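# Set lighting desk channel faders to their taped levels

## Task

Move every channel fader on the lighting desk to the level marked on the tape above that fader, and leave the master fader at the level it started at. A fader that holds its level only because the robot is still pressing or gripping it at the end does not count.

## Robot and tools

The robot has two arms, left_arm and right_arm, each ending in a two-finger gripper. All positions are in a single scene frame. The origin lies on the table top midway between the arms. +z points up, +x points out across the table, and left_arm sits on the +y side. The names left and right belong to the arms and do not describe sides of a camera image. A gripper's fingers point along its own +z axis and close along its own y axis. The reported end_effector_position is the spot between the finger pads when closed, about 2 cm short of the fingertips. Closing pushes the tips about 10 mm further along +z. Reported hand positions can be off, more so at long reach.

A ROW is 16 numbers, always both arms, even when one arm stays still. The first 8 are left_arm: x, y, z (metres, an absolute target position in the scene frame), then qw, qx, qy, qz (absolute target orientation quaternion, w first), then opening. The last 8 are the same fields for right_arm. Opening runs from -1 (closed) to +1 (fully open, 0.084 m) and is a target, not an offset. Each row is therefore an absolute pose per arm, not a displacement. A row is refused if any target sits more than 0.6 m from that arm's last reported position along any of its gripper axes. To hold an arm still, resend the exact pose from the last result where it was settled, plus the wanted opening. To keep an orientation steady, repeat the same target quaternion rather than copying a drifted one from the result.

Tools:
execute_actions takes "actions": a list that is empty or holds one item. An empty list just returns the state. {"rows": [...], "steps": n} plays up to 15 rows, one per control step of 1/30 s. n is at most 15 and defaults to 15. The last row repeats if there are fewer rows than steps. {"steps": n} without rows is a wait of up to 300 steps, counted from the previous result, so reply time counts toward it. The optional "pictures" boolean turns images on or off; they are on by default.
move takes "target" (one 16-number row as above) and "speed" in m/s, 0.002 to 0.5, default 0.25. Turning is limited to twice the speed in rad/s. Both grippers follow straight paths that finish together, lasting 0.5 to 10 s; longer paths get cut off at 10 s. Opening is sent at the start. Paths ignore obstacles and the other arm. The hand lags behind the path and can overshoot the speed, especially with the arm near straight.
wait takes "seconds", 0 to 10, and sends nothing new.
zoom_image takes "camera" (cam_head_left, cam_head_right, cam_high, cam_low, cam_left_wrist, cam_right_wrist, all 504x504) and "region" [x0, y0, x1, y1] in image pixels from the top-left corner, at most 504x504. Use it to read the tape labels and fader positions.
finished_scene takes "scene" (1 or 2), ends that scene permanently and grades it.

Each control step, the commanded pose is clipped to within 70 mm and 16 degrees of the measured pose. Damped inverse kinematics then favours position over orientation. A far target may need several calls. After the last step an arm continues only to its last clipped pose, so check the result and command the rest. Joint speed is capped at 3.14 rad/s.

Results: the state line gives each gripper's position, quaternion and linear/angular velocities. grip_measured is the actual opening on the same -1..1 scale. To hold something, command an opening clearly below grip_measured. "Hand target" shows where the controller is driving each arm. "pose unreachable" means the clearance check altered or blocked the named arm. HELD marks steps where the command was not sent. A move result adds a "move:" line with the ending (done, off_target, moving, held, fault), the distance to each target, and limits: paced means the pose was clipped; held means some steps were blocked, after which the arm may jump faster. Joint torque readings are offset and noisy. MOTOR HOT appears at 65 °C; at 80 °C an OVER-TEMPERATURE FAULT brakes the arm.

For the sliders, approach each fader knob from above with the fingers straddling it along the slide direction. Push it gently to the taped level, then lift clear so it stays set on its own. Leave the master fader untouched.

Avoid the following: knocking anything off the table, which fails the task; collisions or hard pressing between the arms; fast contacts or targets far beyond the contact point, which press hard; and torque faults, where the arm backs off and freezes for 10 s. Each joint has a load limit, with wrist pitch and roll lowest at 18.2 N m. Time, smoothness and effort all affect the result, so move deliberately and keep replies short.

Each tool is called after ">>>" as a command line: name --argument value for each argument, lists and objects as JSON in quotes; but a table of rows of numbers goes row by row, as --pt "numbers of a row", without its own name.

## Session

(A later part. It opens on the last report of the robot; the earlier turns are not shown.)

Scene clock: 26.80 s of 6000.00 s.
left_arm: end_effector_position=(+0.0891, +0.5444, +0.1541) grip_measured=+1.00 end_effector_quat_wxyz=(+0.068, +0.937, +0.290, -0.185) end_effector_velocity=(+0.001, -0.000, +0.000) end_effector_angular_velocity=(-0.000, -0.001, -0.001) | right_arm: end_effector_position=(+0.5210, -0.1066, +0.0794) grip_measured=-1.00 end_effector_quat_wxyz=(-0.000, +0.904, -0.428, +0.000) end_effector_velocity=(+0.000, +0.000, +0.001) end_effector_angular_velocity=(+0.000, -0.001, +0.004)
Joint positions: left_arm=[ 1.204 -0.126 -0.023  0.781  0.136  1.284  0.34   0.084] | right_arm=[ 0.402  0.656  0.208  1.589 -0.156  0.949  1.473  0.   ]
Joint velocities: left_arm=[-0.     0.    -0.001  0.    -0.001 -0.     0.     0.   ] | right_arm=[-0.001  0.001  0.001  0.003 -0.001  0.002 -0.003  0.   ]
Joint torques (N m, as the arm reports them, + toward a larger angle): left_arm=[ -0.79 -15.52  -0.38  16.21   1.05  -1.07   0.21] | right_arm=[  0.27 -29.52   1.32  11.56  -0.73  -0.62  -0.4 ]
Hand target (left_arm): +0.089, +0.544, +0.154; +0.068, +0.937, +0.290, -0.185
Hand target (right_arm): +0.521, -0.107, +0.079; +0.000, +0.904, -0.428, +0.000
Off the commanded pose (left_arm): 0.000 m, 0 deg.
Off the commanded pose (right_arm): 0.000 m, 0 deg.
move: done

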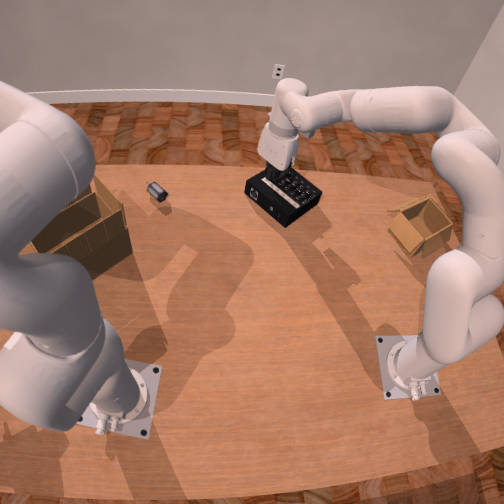

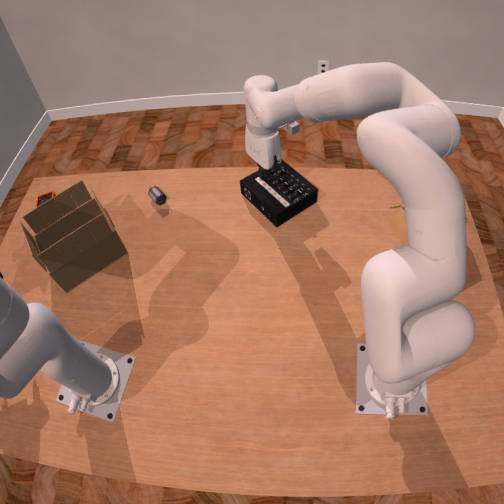

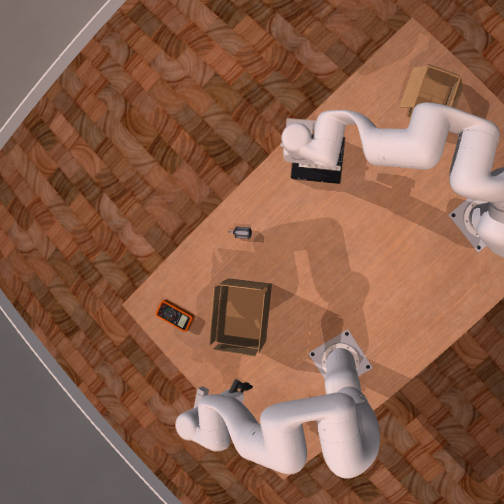

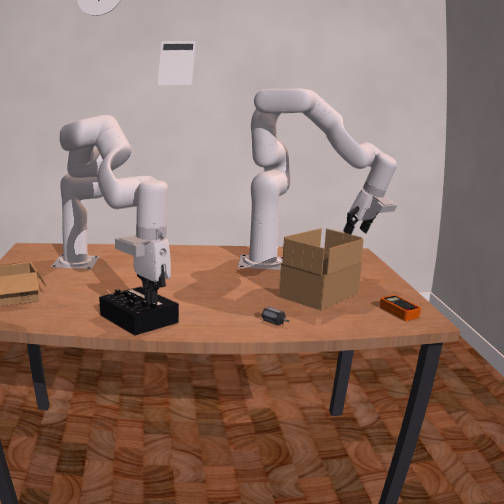

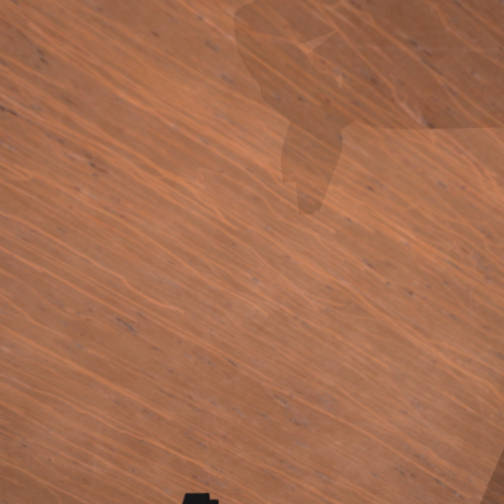

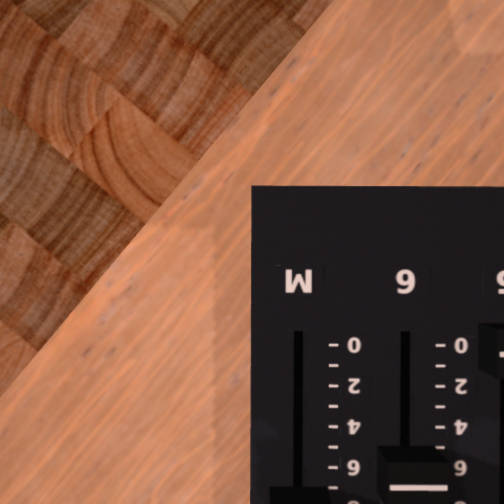

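>>> move --target '[0.0891,0.5444,0.1541,0.068,0.937,0.29,-0.185,1,0.5267,-0.1138,0.079,0,0.904,-0.428,0,-1]' --speed 0.02

>>> move --target '[0.0891,0.5444,0.1541,0.068,0.937,0.29,-0.185,1,0.522,-0.108,0.115,0,0.904,-0.428,0,-1]' --speed 0.06

>>> move --target '[0.0891,0.5444,0.1541,0.068,0.937,0.29,-0.185,1,0.5465,-0.1725,0.11,0,0.432,0.902,0,-1]' --speed 0.5

>>> move --target '[0.0891,0.5444,0.1541,0.068,0.937,0.29,-0.185,1,0.5465,-0.1725,0.08,0,0.428,0.904,0,-1]' --speed 0.04

Scene clock: 32.77 s of 6000.00 s.
left_arm: end_effector_position=(+0.0891, +0.5444, +0.1541) grip_measured=+1.00 end_effector_quat_wxyz=(+0.068, +0.937, +0.290, -0.185) end_effector_velocity=(-0.000, +0.000, -0.000) end_effector_angular_velocity=(+0.000, +0.000, -0.001) | right_arm: end_effector_position=(+0.5267, -0.1138, +0.0791) grip_measured=-1.00 end_effector_quat_wxyz=(+0.000, +0.904, -0.428, +0.000) end_effector_velocity=(-0.000, +0.000, -0.000) end_effector_angular_velocity=(-0.000, +0.002, +0.002)
Joint positions: left_arm=[ 1.204 -0.126 -0.023  0.781  0.136  1.284  0.34   0.084] | right_arm=[ 0.391  0.662  0.205  1.599 -0.155  0.953  1.458  0.   ]
Joint velocities: left_arm=[-0.     0.     0.001 -0.     0.001 -0.001  0.001 -0.   ] | right_arm=[-0.     0.     0.     0.     0.001  0.002 -0.002  0.   ]
Joint torques (N m, as the arm reports them, + toward a larger angle): left_arm=[ -0.33 -16.07  -0.53  16.1    1.11  -1.09   0.38] | right_arm=[ -0.2  -26.26   0.08   9.98  -0.96  -0.32  -0.44]
Hand target (left_arm): +0.089, +0.544, +0.154; +0.068, +0.937, +0.290, -0.185
Hand target (right_arm): +0.527, -0.114, +0.079; +0.000, +0.904, -0.428, +0.000
Off the commanded pose (left_arm): 0.000 m, 0 deg.
Off the commanded pose (right_arm): 0.000 m, 0 deg.
After step 90, 2.23 s passed at rest.
move: done

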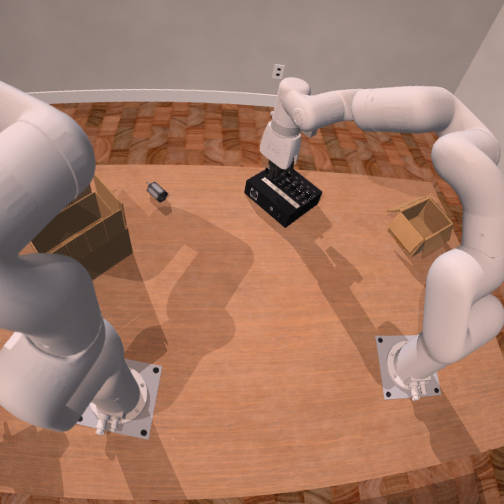

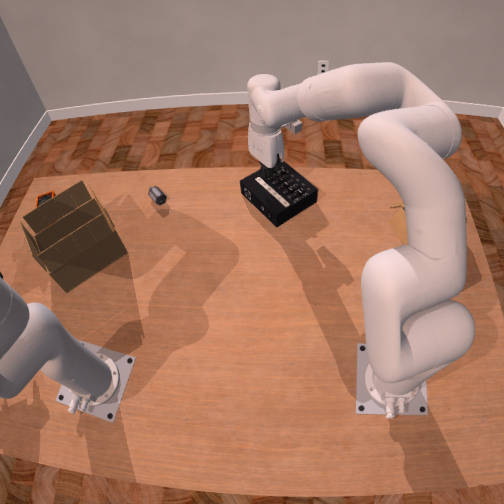

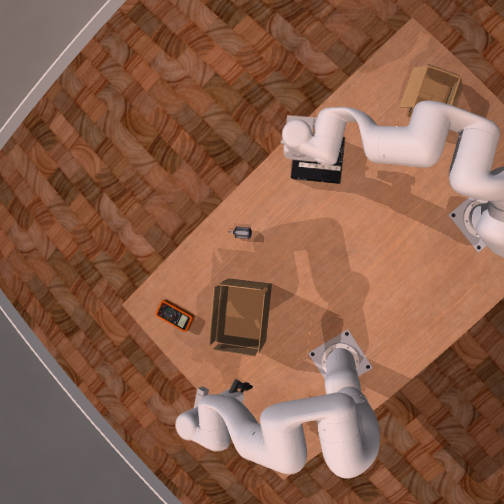

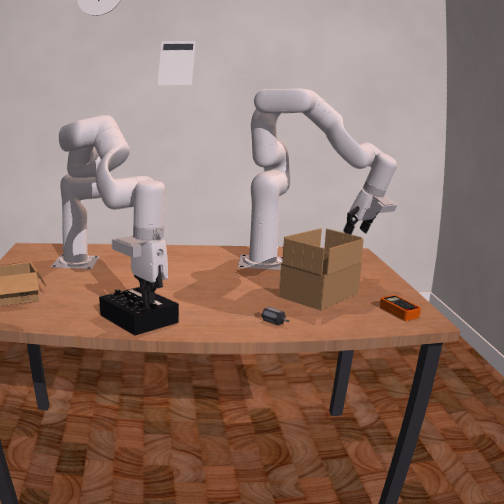

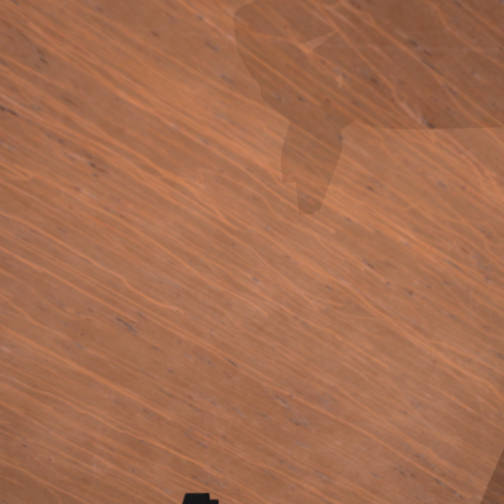

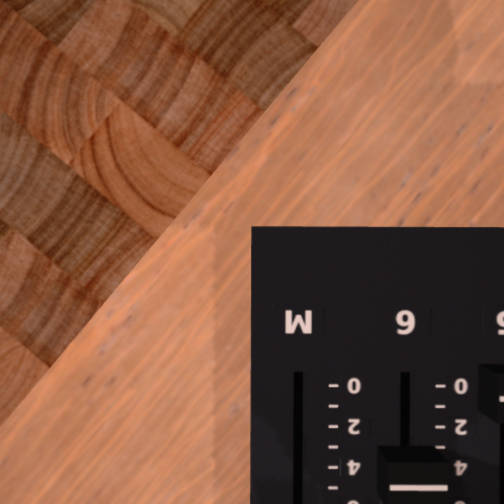

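Scene clock: 33.73 s of 6000.00 s.
left_arm: end_effector_position=(+0.0891, +0.5444, +0.1541) grip_measured=+1.00 end_effector_quat_wxyz=(+0.068, +0.937, +0.290, -0.185) end_effector_velocity=(+0.000, -0.000, +0.000) end_effector_angular_velocity=(-0.000, +0.001, -0.003) | right_arm: end_effector_position=(+0.5218, -0.1083, +0.1145) grip_measured=-1.00 end_effector_quat_wxyz=(+0.000, +0.904, -0.428, -0.000) end_effector_velocity=(-0.000, -0.001, +0.001) end_effector_angular_velocity=(-0.002, +0.002, -0.001)
Joint positions: left_arm=[ 1.204 -0.126 -0.023  0.781  0.136  1.284  0.34   0.084] | right_arm=[ 0.397  0.61   0.215  1.62  -0.143  1.027  1.463  0.   ]
Joint velocities: left_arm=[-0.     0.    -0.001  0.001  0.001  0.002  0.001 -0.   ] | right_arm=[-0.001 -0.002 -0.     0.001  0.     0.005 -0.     0.   ]
Joint torques (N m, as the arm reports them, + toward a larger angle): left_arm=[ -0.44 -16.15  -0.58  16.24   0.96  -1.07   0.42] | right_arm=[  1.28 -33.05   2.96  14.07  -0.3   -0.91  -0.33]
Hand target (left_arm): +0.089, +0.544, +0.154; +0.068, +0.937, +0.290, -0.185
Hand target (right_arm): +0.522, -0.108, +0.115; +0.000, +0.904, -0.428, +0.000
Off the commanded pose (left_arm): 0.000 m, 0 deg.
Off the commanded pose (right_arm): 0.001 m, 0 deg.
move: done

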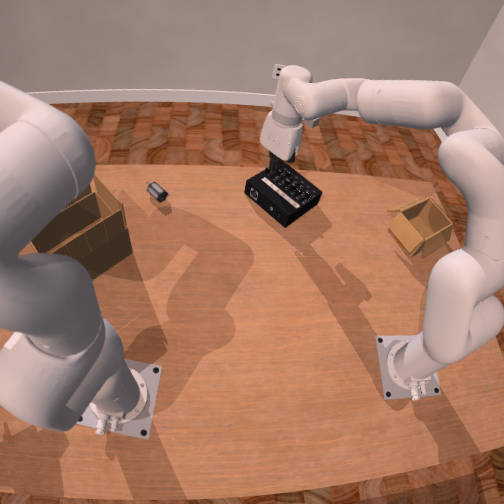

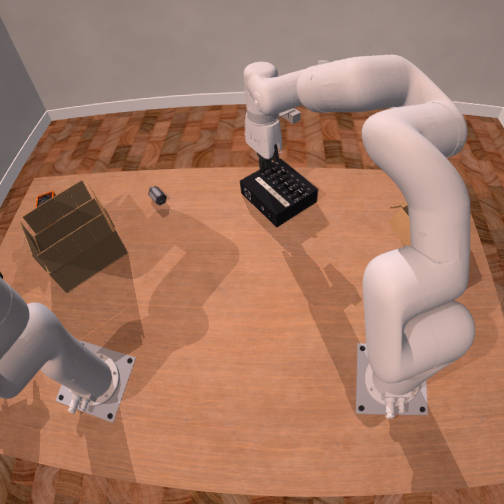

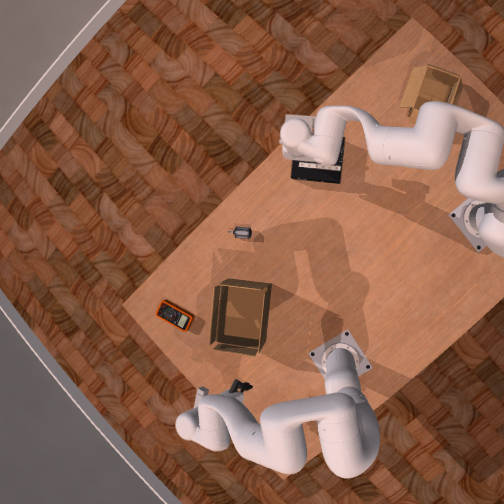

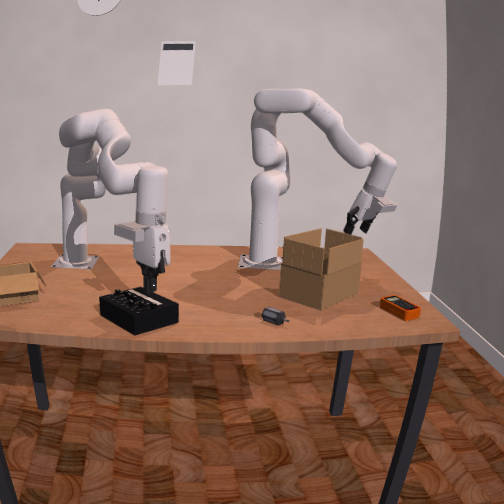

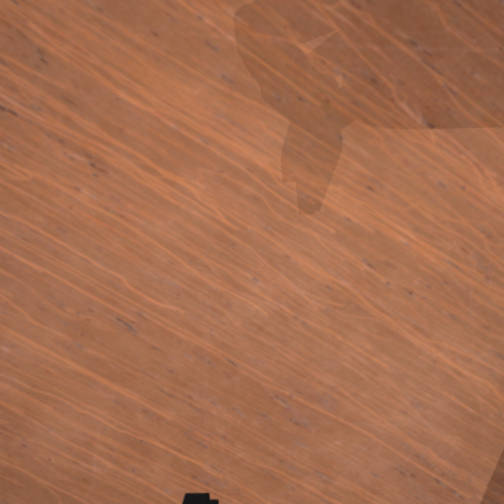

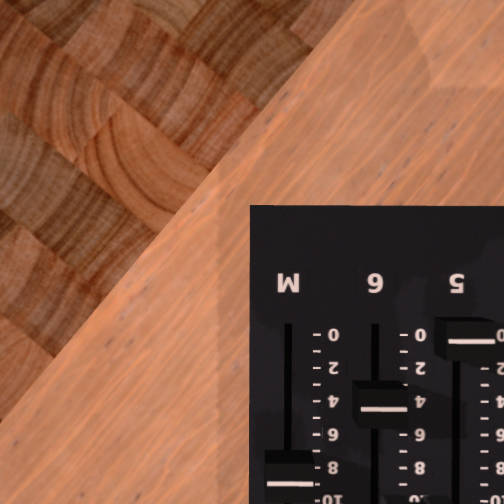

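Scene clock: 37.43 s of 6000.00 s.
left_arm: end_effector_position=(+0.0891, +0.5444, +0.1541) grip_measured=+1.00 end_effector_quat_wxyz=(+0.068, +0.937, +0.290, -0.185) end_effector_velocity=(-0.001, -0.000, +0.000) end_effector_angular_velocity=(-0.002, +0.002, -0.000) | right_arm: end_effector_position=(+0.5467, -0.1730, +0.1100) grip_measured=-1.00 end_effector_quat_wxyz=(+0.000, +0.433, +0.901, -0.000) end_effector_velocity=(+0.000, -0.001, -0.001) end_effector_angular_velocity=(-0.000, +0.003, +0.008)
Joint positions: left_arm=[ 1.204 -0.126 -0.023  0.781  0.136  1.284  0.34   0.084] | right_arm=[-0.114  0.733  0.756  1.609 -0.544  1.095 -1.549  0.   ]
Joint velocities: left_arm=[-0.001 -0.     0.002  0.     0.001  0.003  0.001 -0.   ] | right_arm=[-0.002  0.003  0.001  0.002 -0.001  0.003 -0.009  0.   ]
Joint torques (N m, as the arm reports them, + toward a larger angle): left_arm=[ -0.07 -16.2   -0.34  16.23   0.97  -1.11   0.51] | right_arm=[  1.07 -30.27  10.34  12.49  -0.46  -0.91  -0.39]
Hand target (left_arm): +0.089, +0.544, +0.154; +0.068, +0.937, +0.290, -0.185
Hand target (right_arm): +0.547, -0.173, +0.110; +0.000, +0.433, +0.902, -0.000
Off the commanded pose (left_arm): 0.000 m, 0 deg.
Off the commanded pose (right_arm): 0.001 m, 0 deg.
move: done

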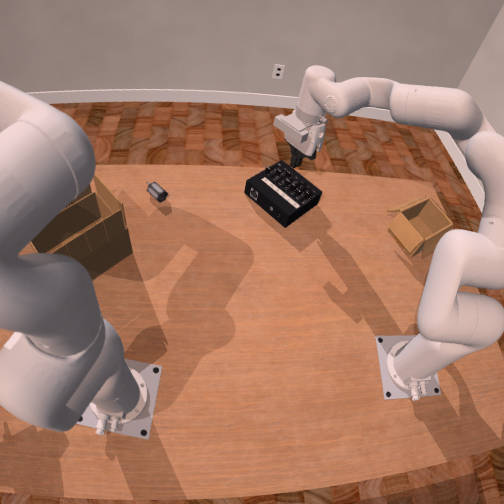

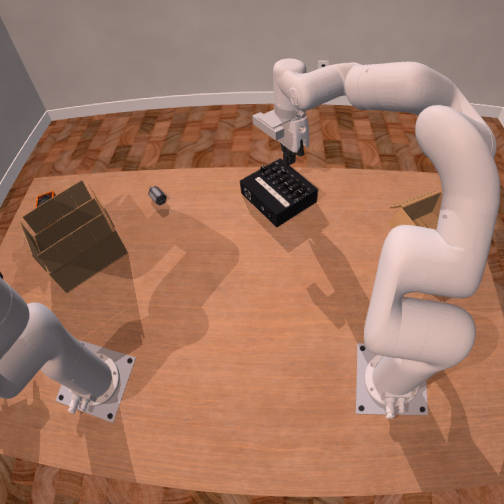

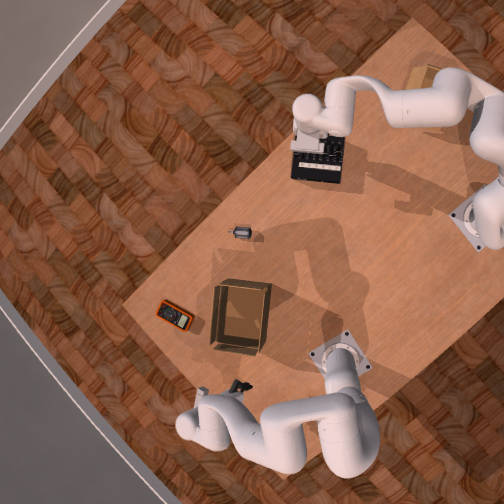

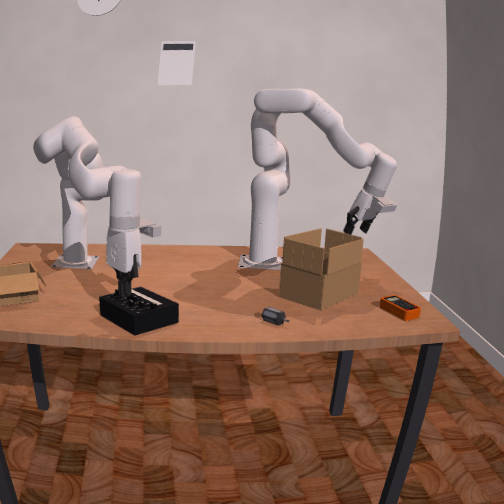

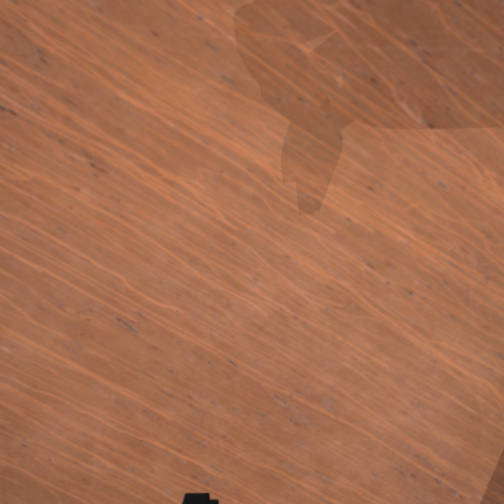

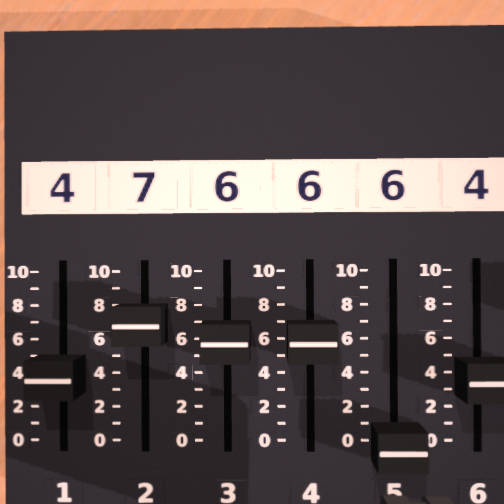

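Scene clock: 38.50 s of 6000.00 s.
left_arm: end_effector_position=(+0.0891, +0.5444, +0.1541) grip_measured=+1.00 end_effector_quat_wxyz=(+0.068, +0.937, +0.290, -0.185) end_effector_velocity=(-0.001, -0.000, -0.000) end_effector_angular_velocity=(-0.001, +0.001, +0.002) | right_arm: end_effector_position=(+0.5466, -0.1725, +0.0801) grip_measured=-1.00 end_effector_quat_wxyz=(+0.000, +0.428, +0.904, +0.000) end_effector_velocity=(+0.002, +0.000, +0.001) end_effector_angular_velocity=(+0.002, -0.006, -0.001)
Joint positions: left_arm=[ 1.204 -0.126 -0.023  0.781  0.136  1.284  0.34   0.084] | right_arm=[-0.104  0.775  0.734  1.588 -0.575  1.039 -1.542  0.   ]
Joint velocities: left_arm=[ 0.    -0.     0.001 -0.     0.     0.001 -0.001 -0.   ] | right_arm=[ 0.001 -0.    -0.001  0.002 -0.001 -0.004  0.001  0.   ]
Joint torques (N m, as the arm reports them, + toward a larger angle): left_arm=[ -0.31 -15.86  -0.39  16.39   0.95  -1.07   0.33] | right_arm=[  1.53 -30.61  10.9   12.04  -0.21  -0.82  -0.38]
Hand target (left_arm): +0.089, +0.544, +0.154; +0.068, +0.937, +0.290, -0.185
Hand target (right_arm): +0.547, -0.172, +0.080; -0.000, +0.428, +0.904, +0.000
Off the commanded pose (left_arm): 0.000 m, 0 deg.
Off the commanded pose (right_arm): 0.000 m, 0 deg.
move: done

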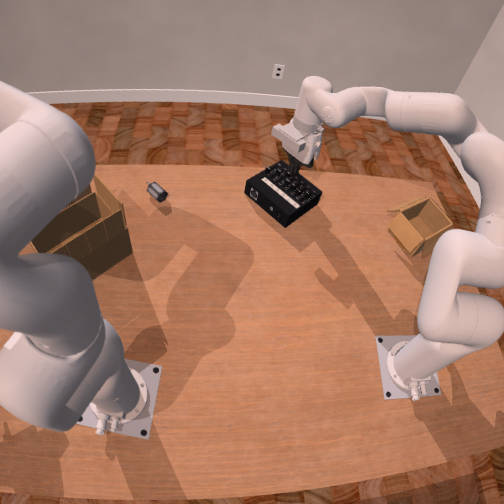

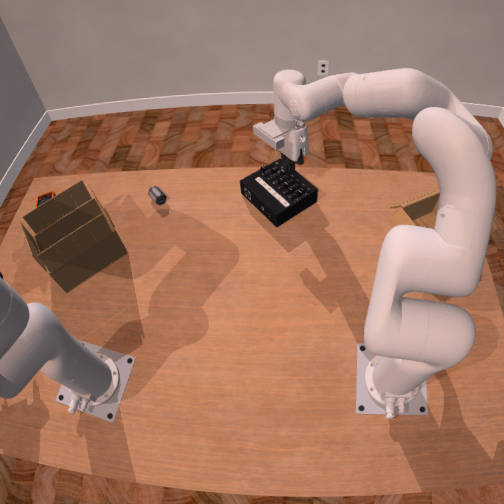

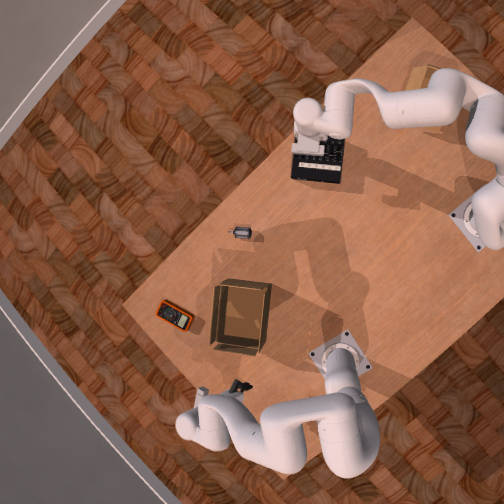

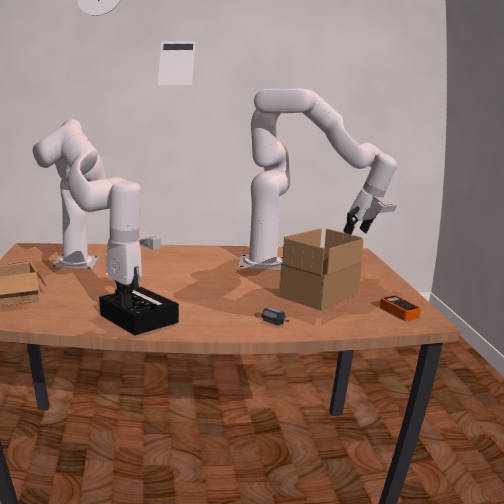

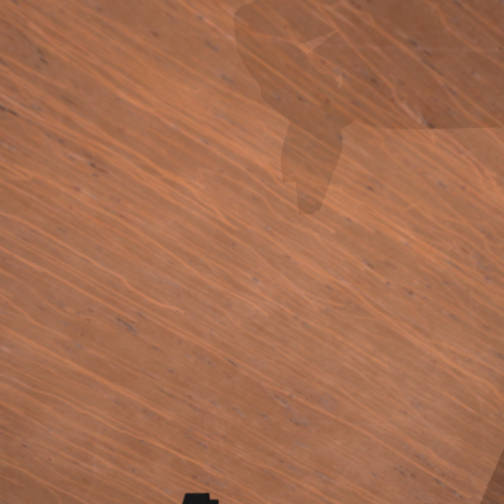

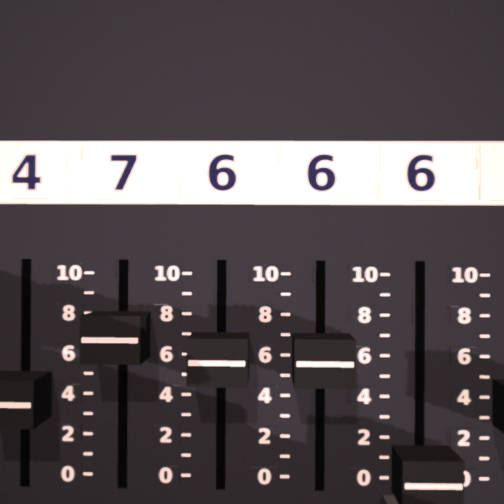

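>>> move --target '[0.0891,0.5444,0.1541,0.068,0.937,0.29,-0.185,1,0.5313,-0.1539,0.081,0,0.428,0.904,0,-1]' --speed 0.02

Scene clock: 42.83 s of 6000.00 s.
left_arm: end_effector_position=(+0.0891, +0.5444, +0.1541) grip_measured=+1.00 end_effector_quat_wxyz=(+0.068, +0.937, +0.290, -0.185) end_effector_velocity=(-0.000, +0.001, +0.000) end_effector_angular_velocity=(+0.002, -0.001, +0.003) | right_arm: end_effector_position=(+0.5314, -0.1538, +0.0810) grip_measured=-1.00 end_effector_quat_wxyz=(-0.000, +0.428, +0.904, +0.000) end_effector_velocity=(-0.000, -0.001, +0.000) end_effector_angular_velocity=(-0.001, -0.000, -0.004)
Joint positions: left_arm=[ 1.204 -0.126 -0.023  0.781  0.136  1.284  0.34   0.084] | right_arm=[-0.085  0.755  0.744  1.552 -0.573  1.027 -1.499  0.   ]
Joint velocities: left_arm=[ 0.001  0.     0.001  0.001 -0.    -0.001 -0.001  0.   ] | right_arm=[-0.001 -0.001 -0.    -0.001  0.     0.     0.003  0.   ]
Joint torques (N m, as the arm reports them, + toward a larger angle): left_arm=[  0.09 -16.2   -0.41  16.07   1.13  -1.14   0.42] | right_arm=[  1.27 -30.15  10.72  12.04  -0.3   -0.89  -0.53]
Hand target (left_arm): +0.089, +0.544, +0.154; +0.068, +0.937, +0.290, -0.185
Hand target (right_arm): +0.531, -0.154, +0.081; -0.000, +0.428, +0.904, +0.000
Off the commanded pose (left_arm): 0.000 m, 0 deg.
Off the commanded pose (right_arm): 0.000 m, 0 deg.
move: done

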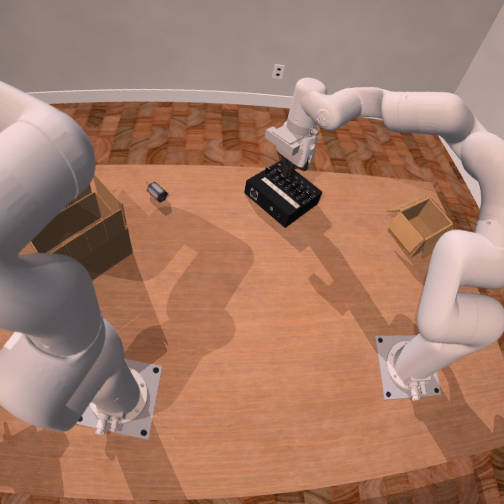

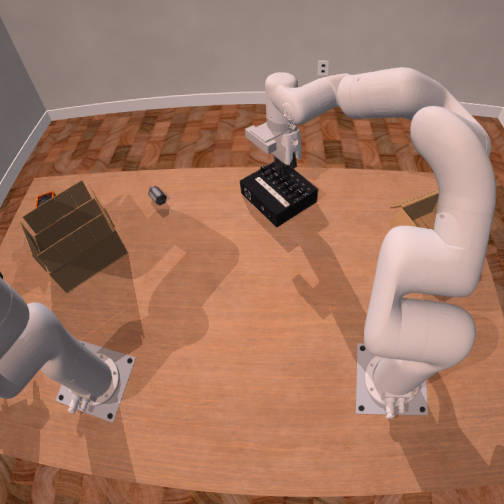

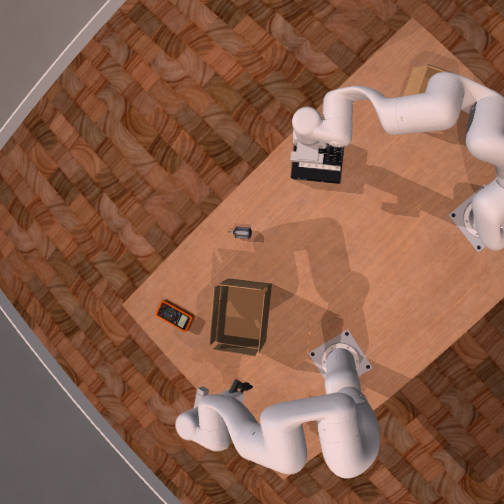

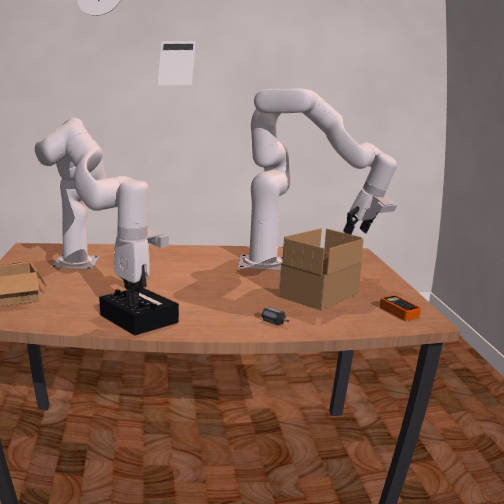

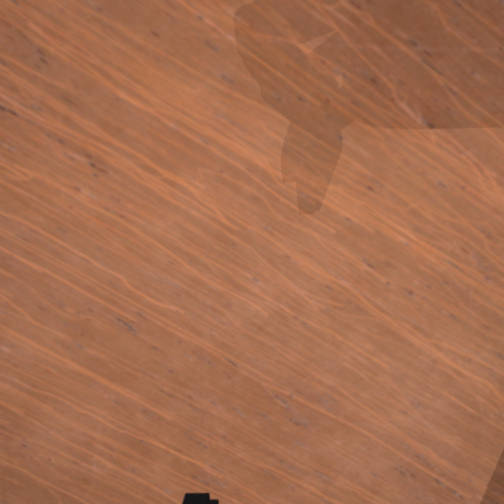

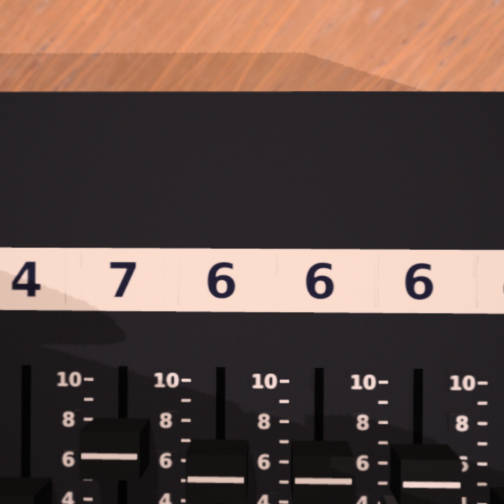

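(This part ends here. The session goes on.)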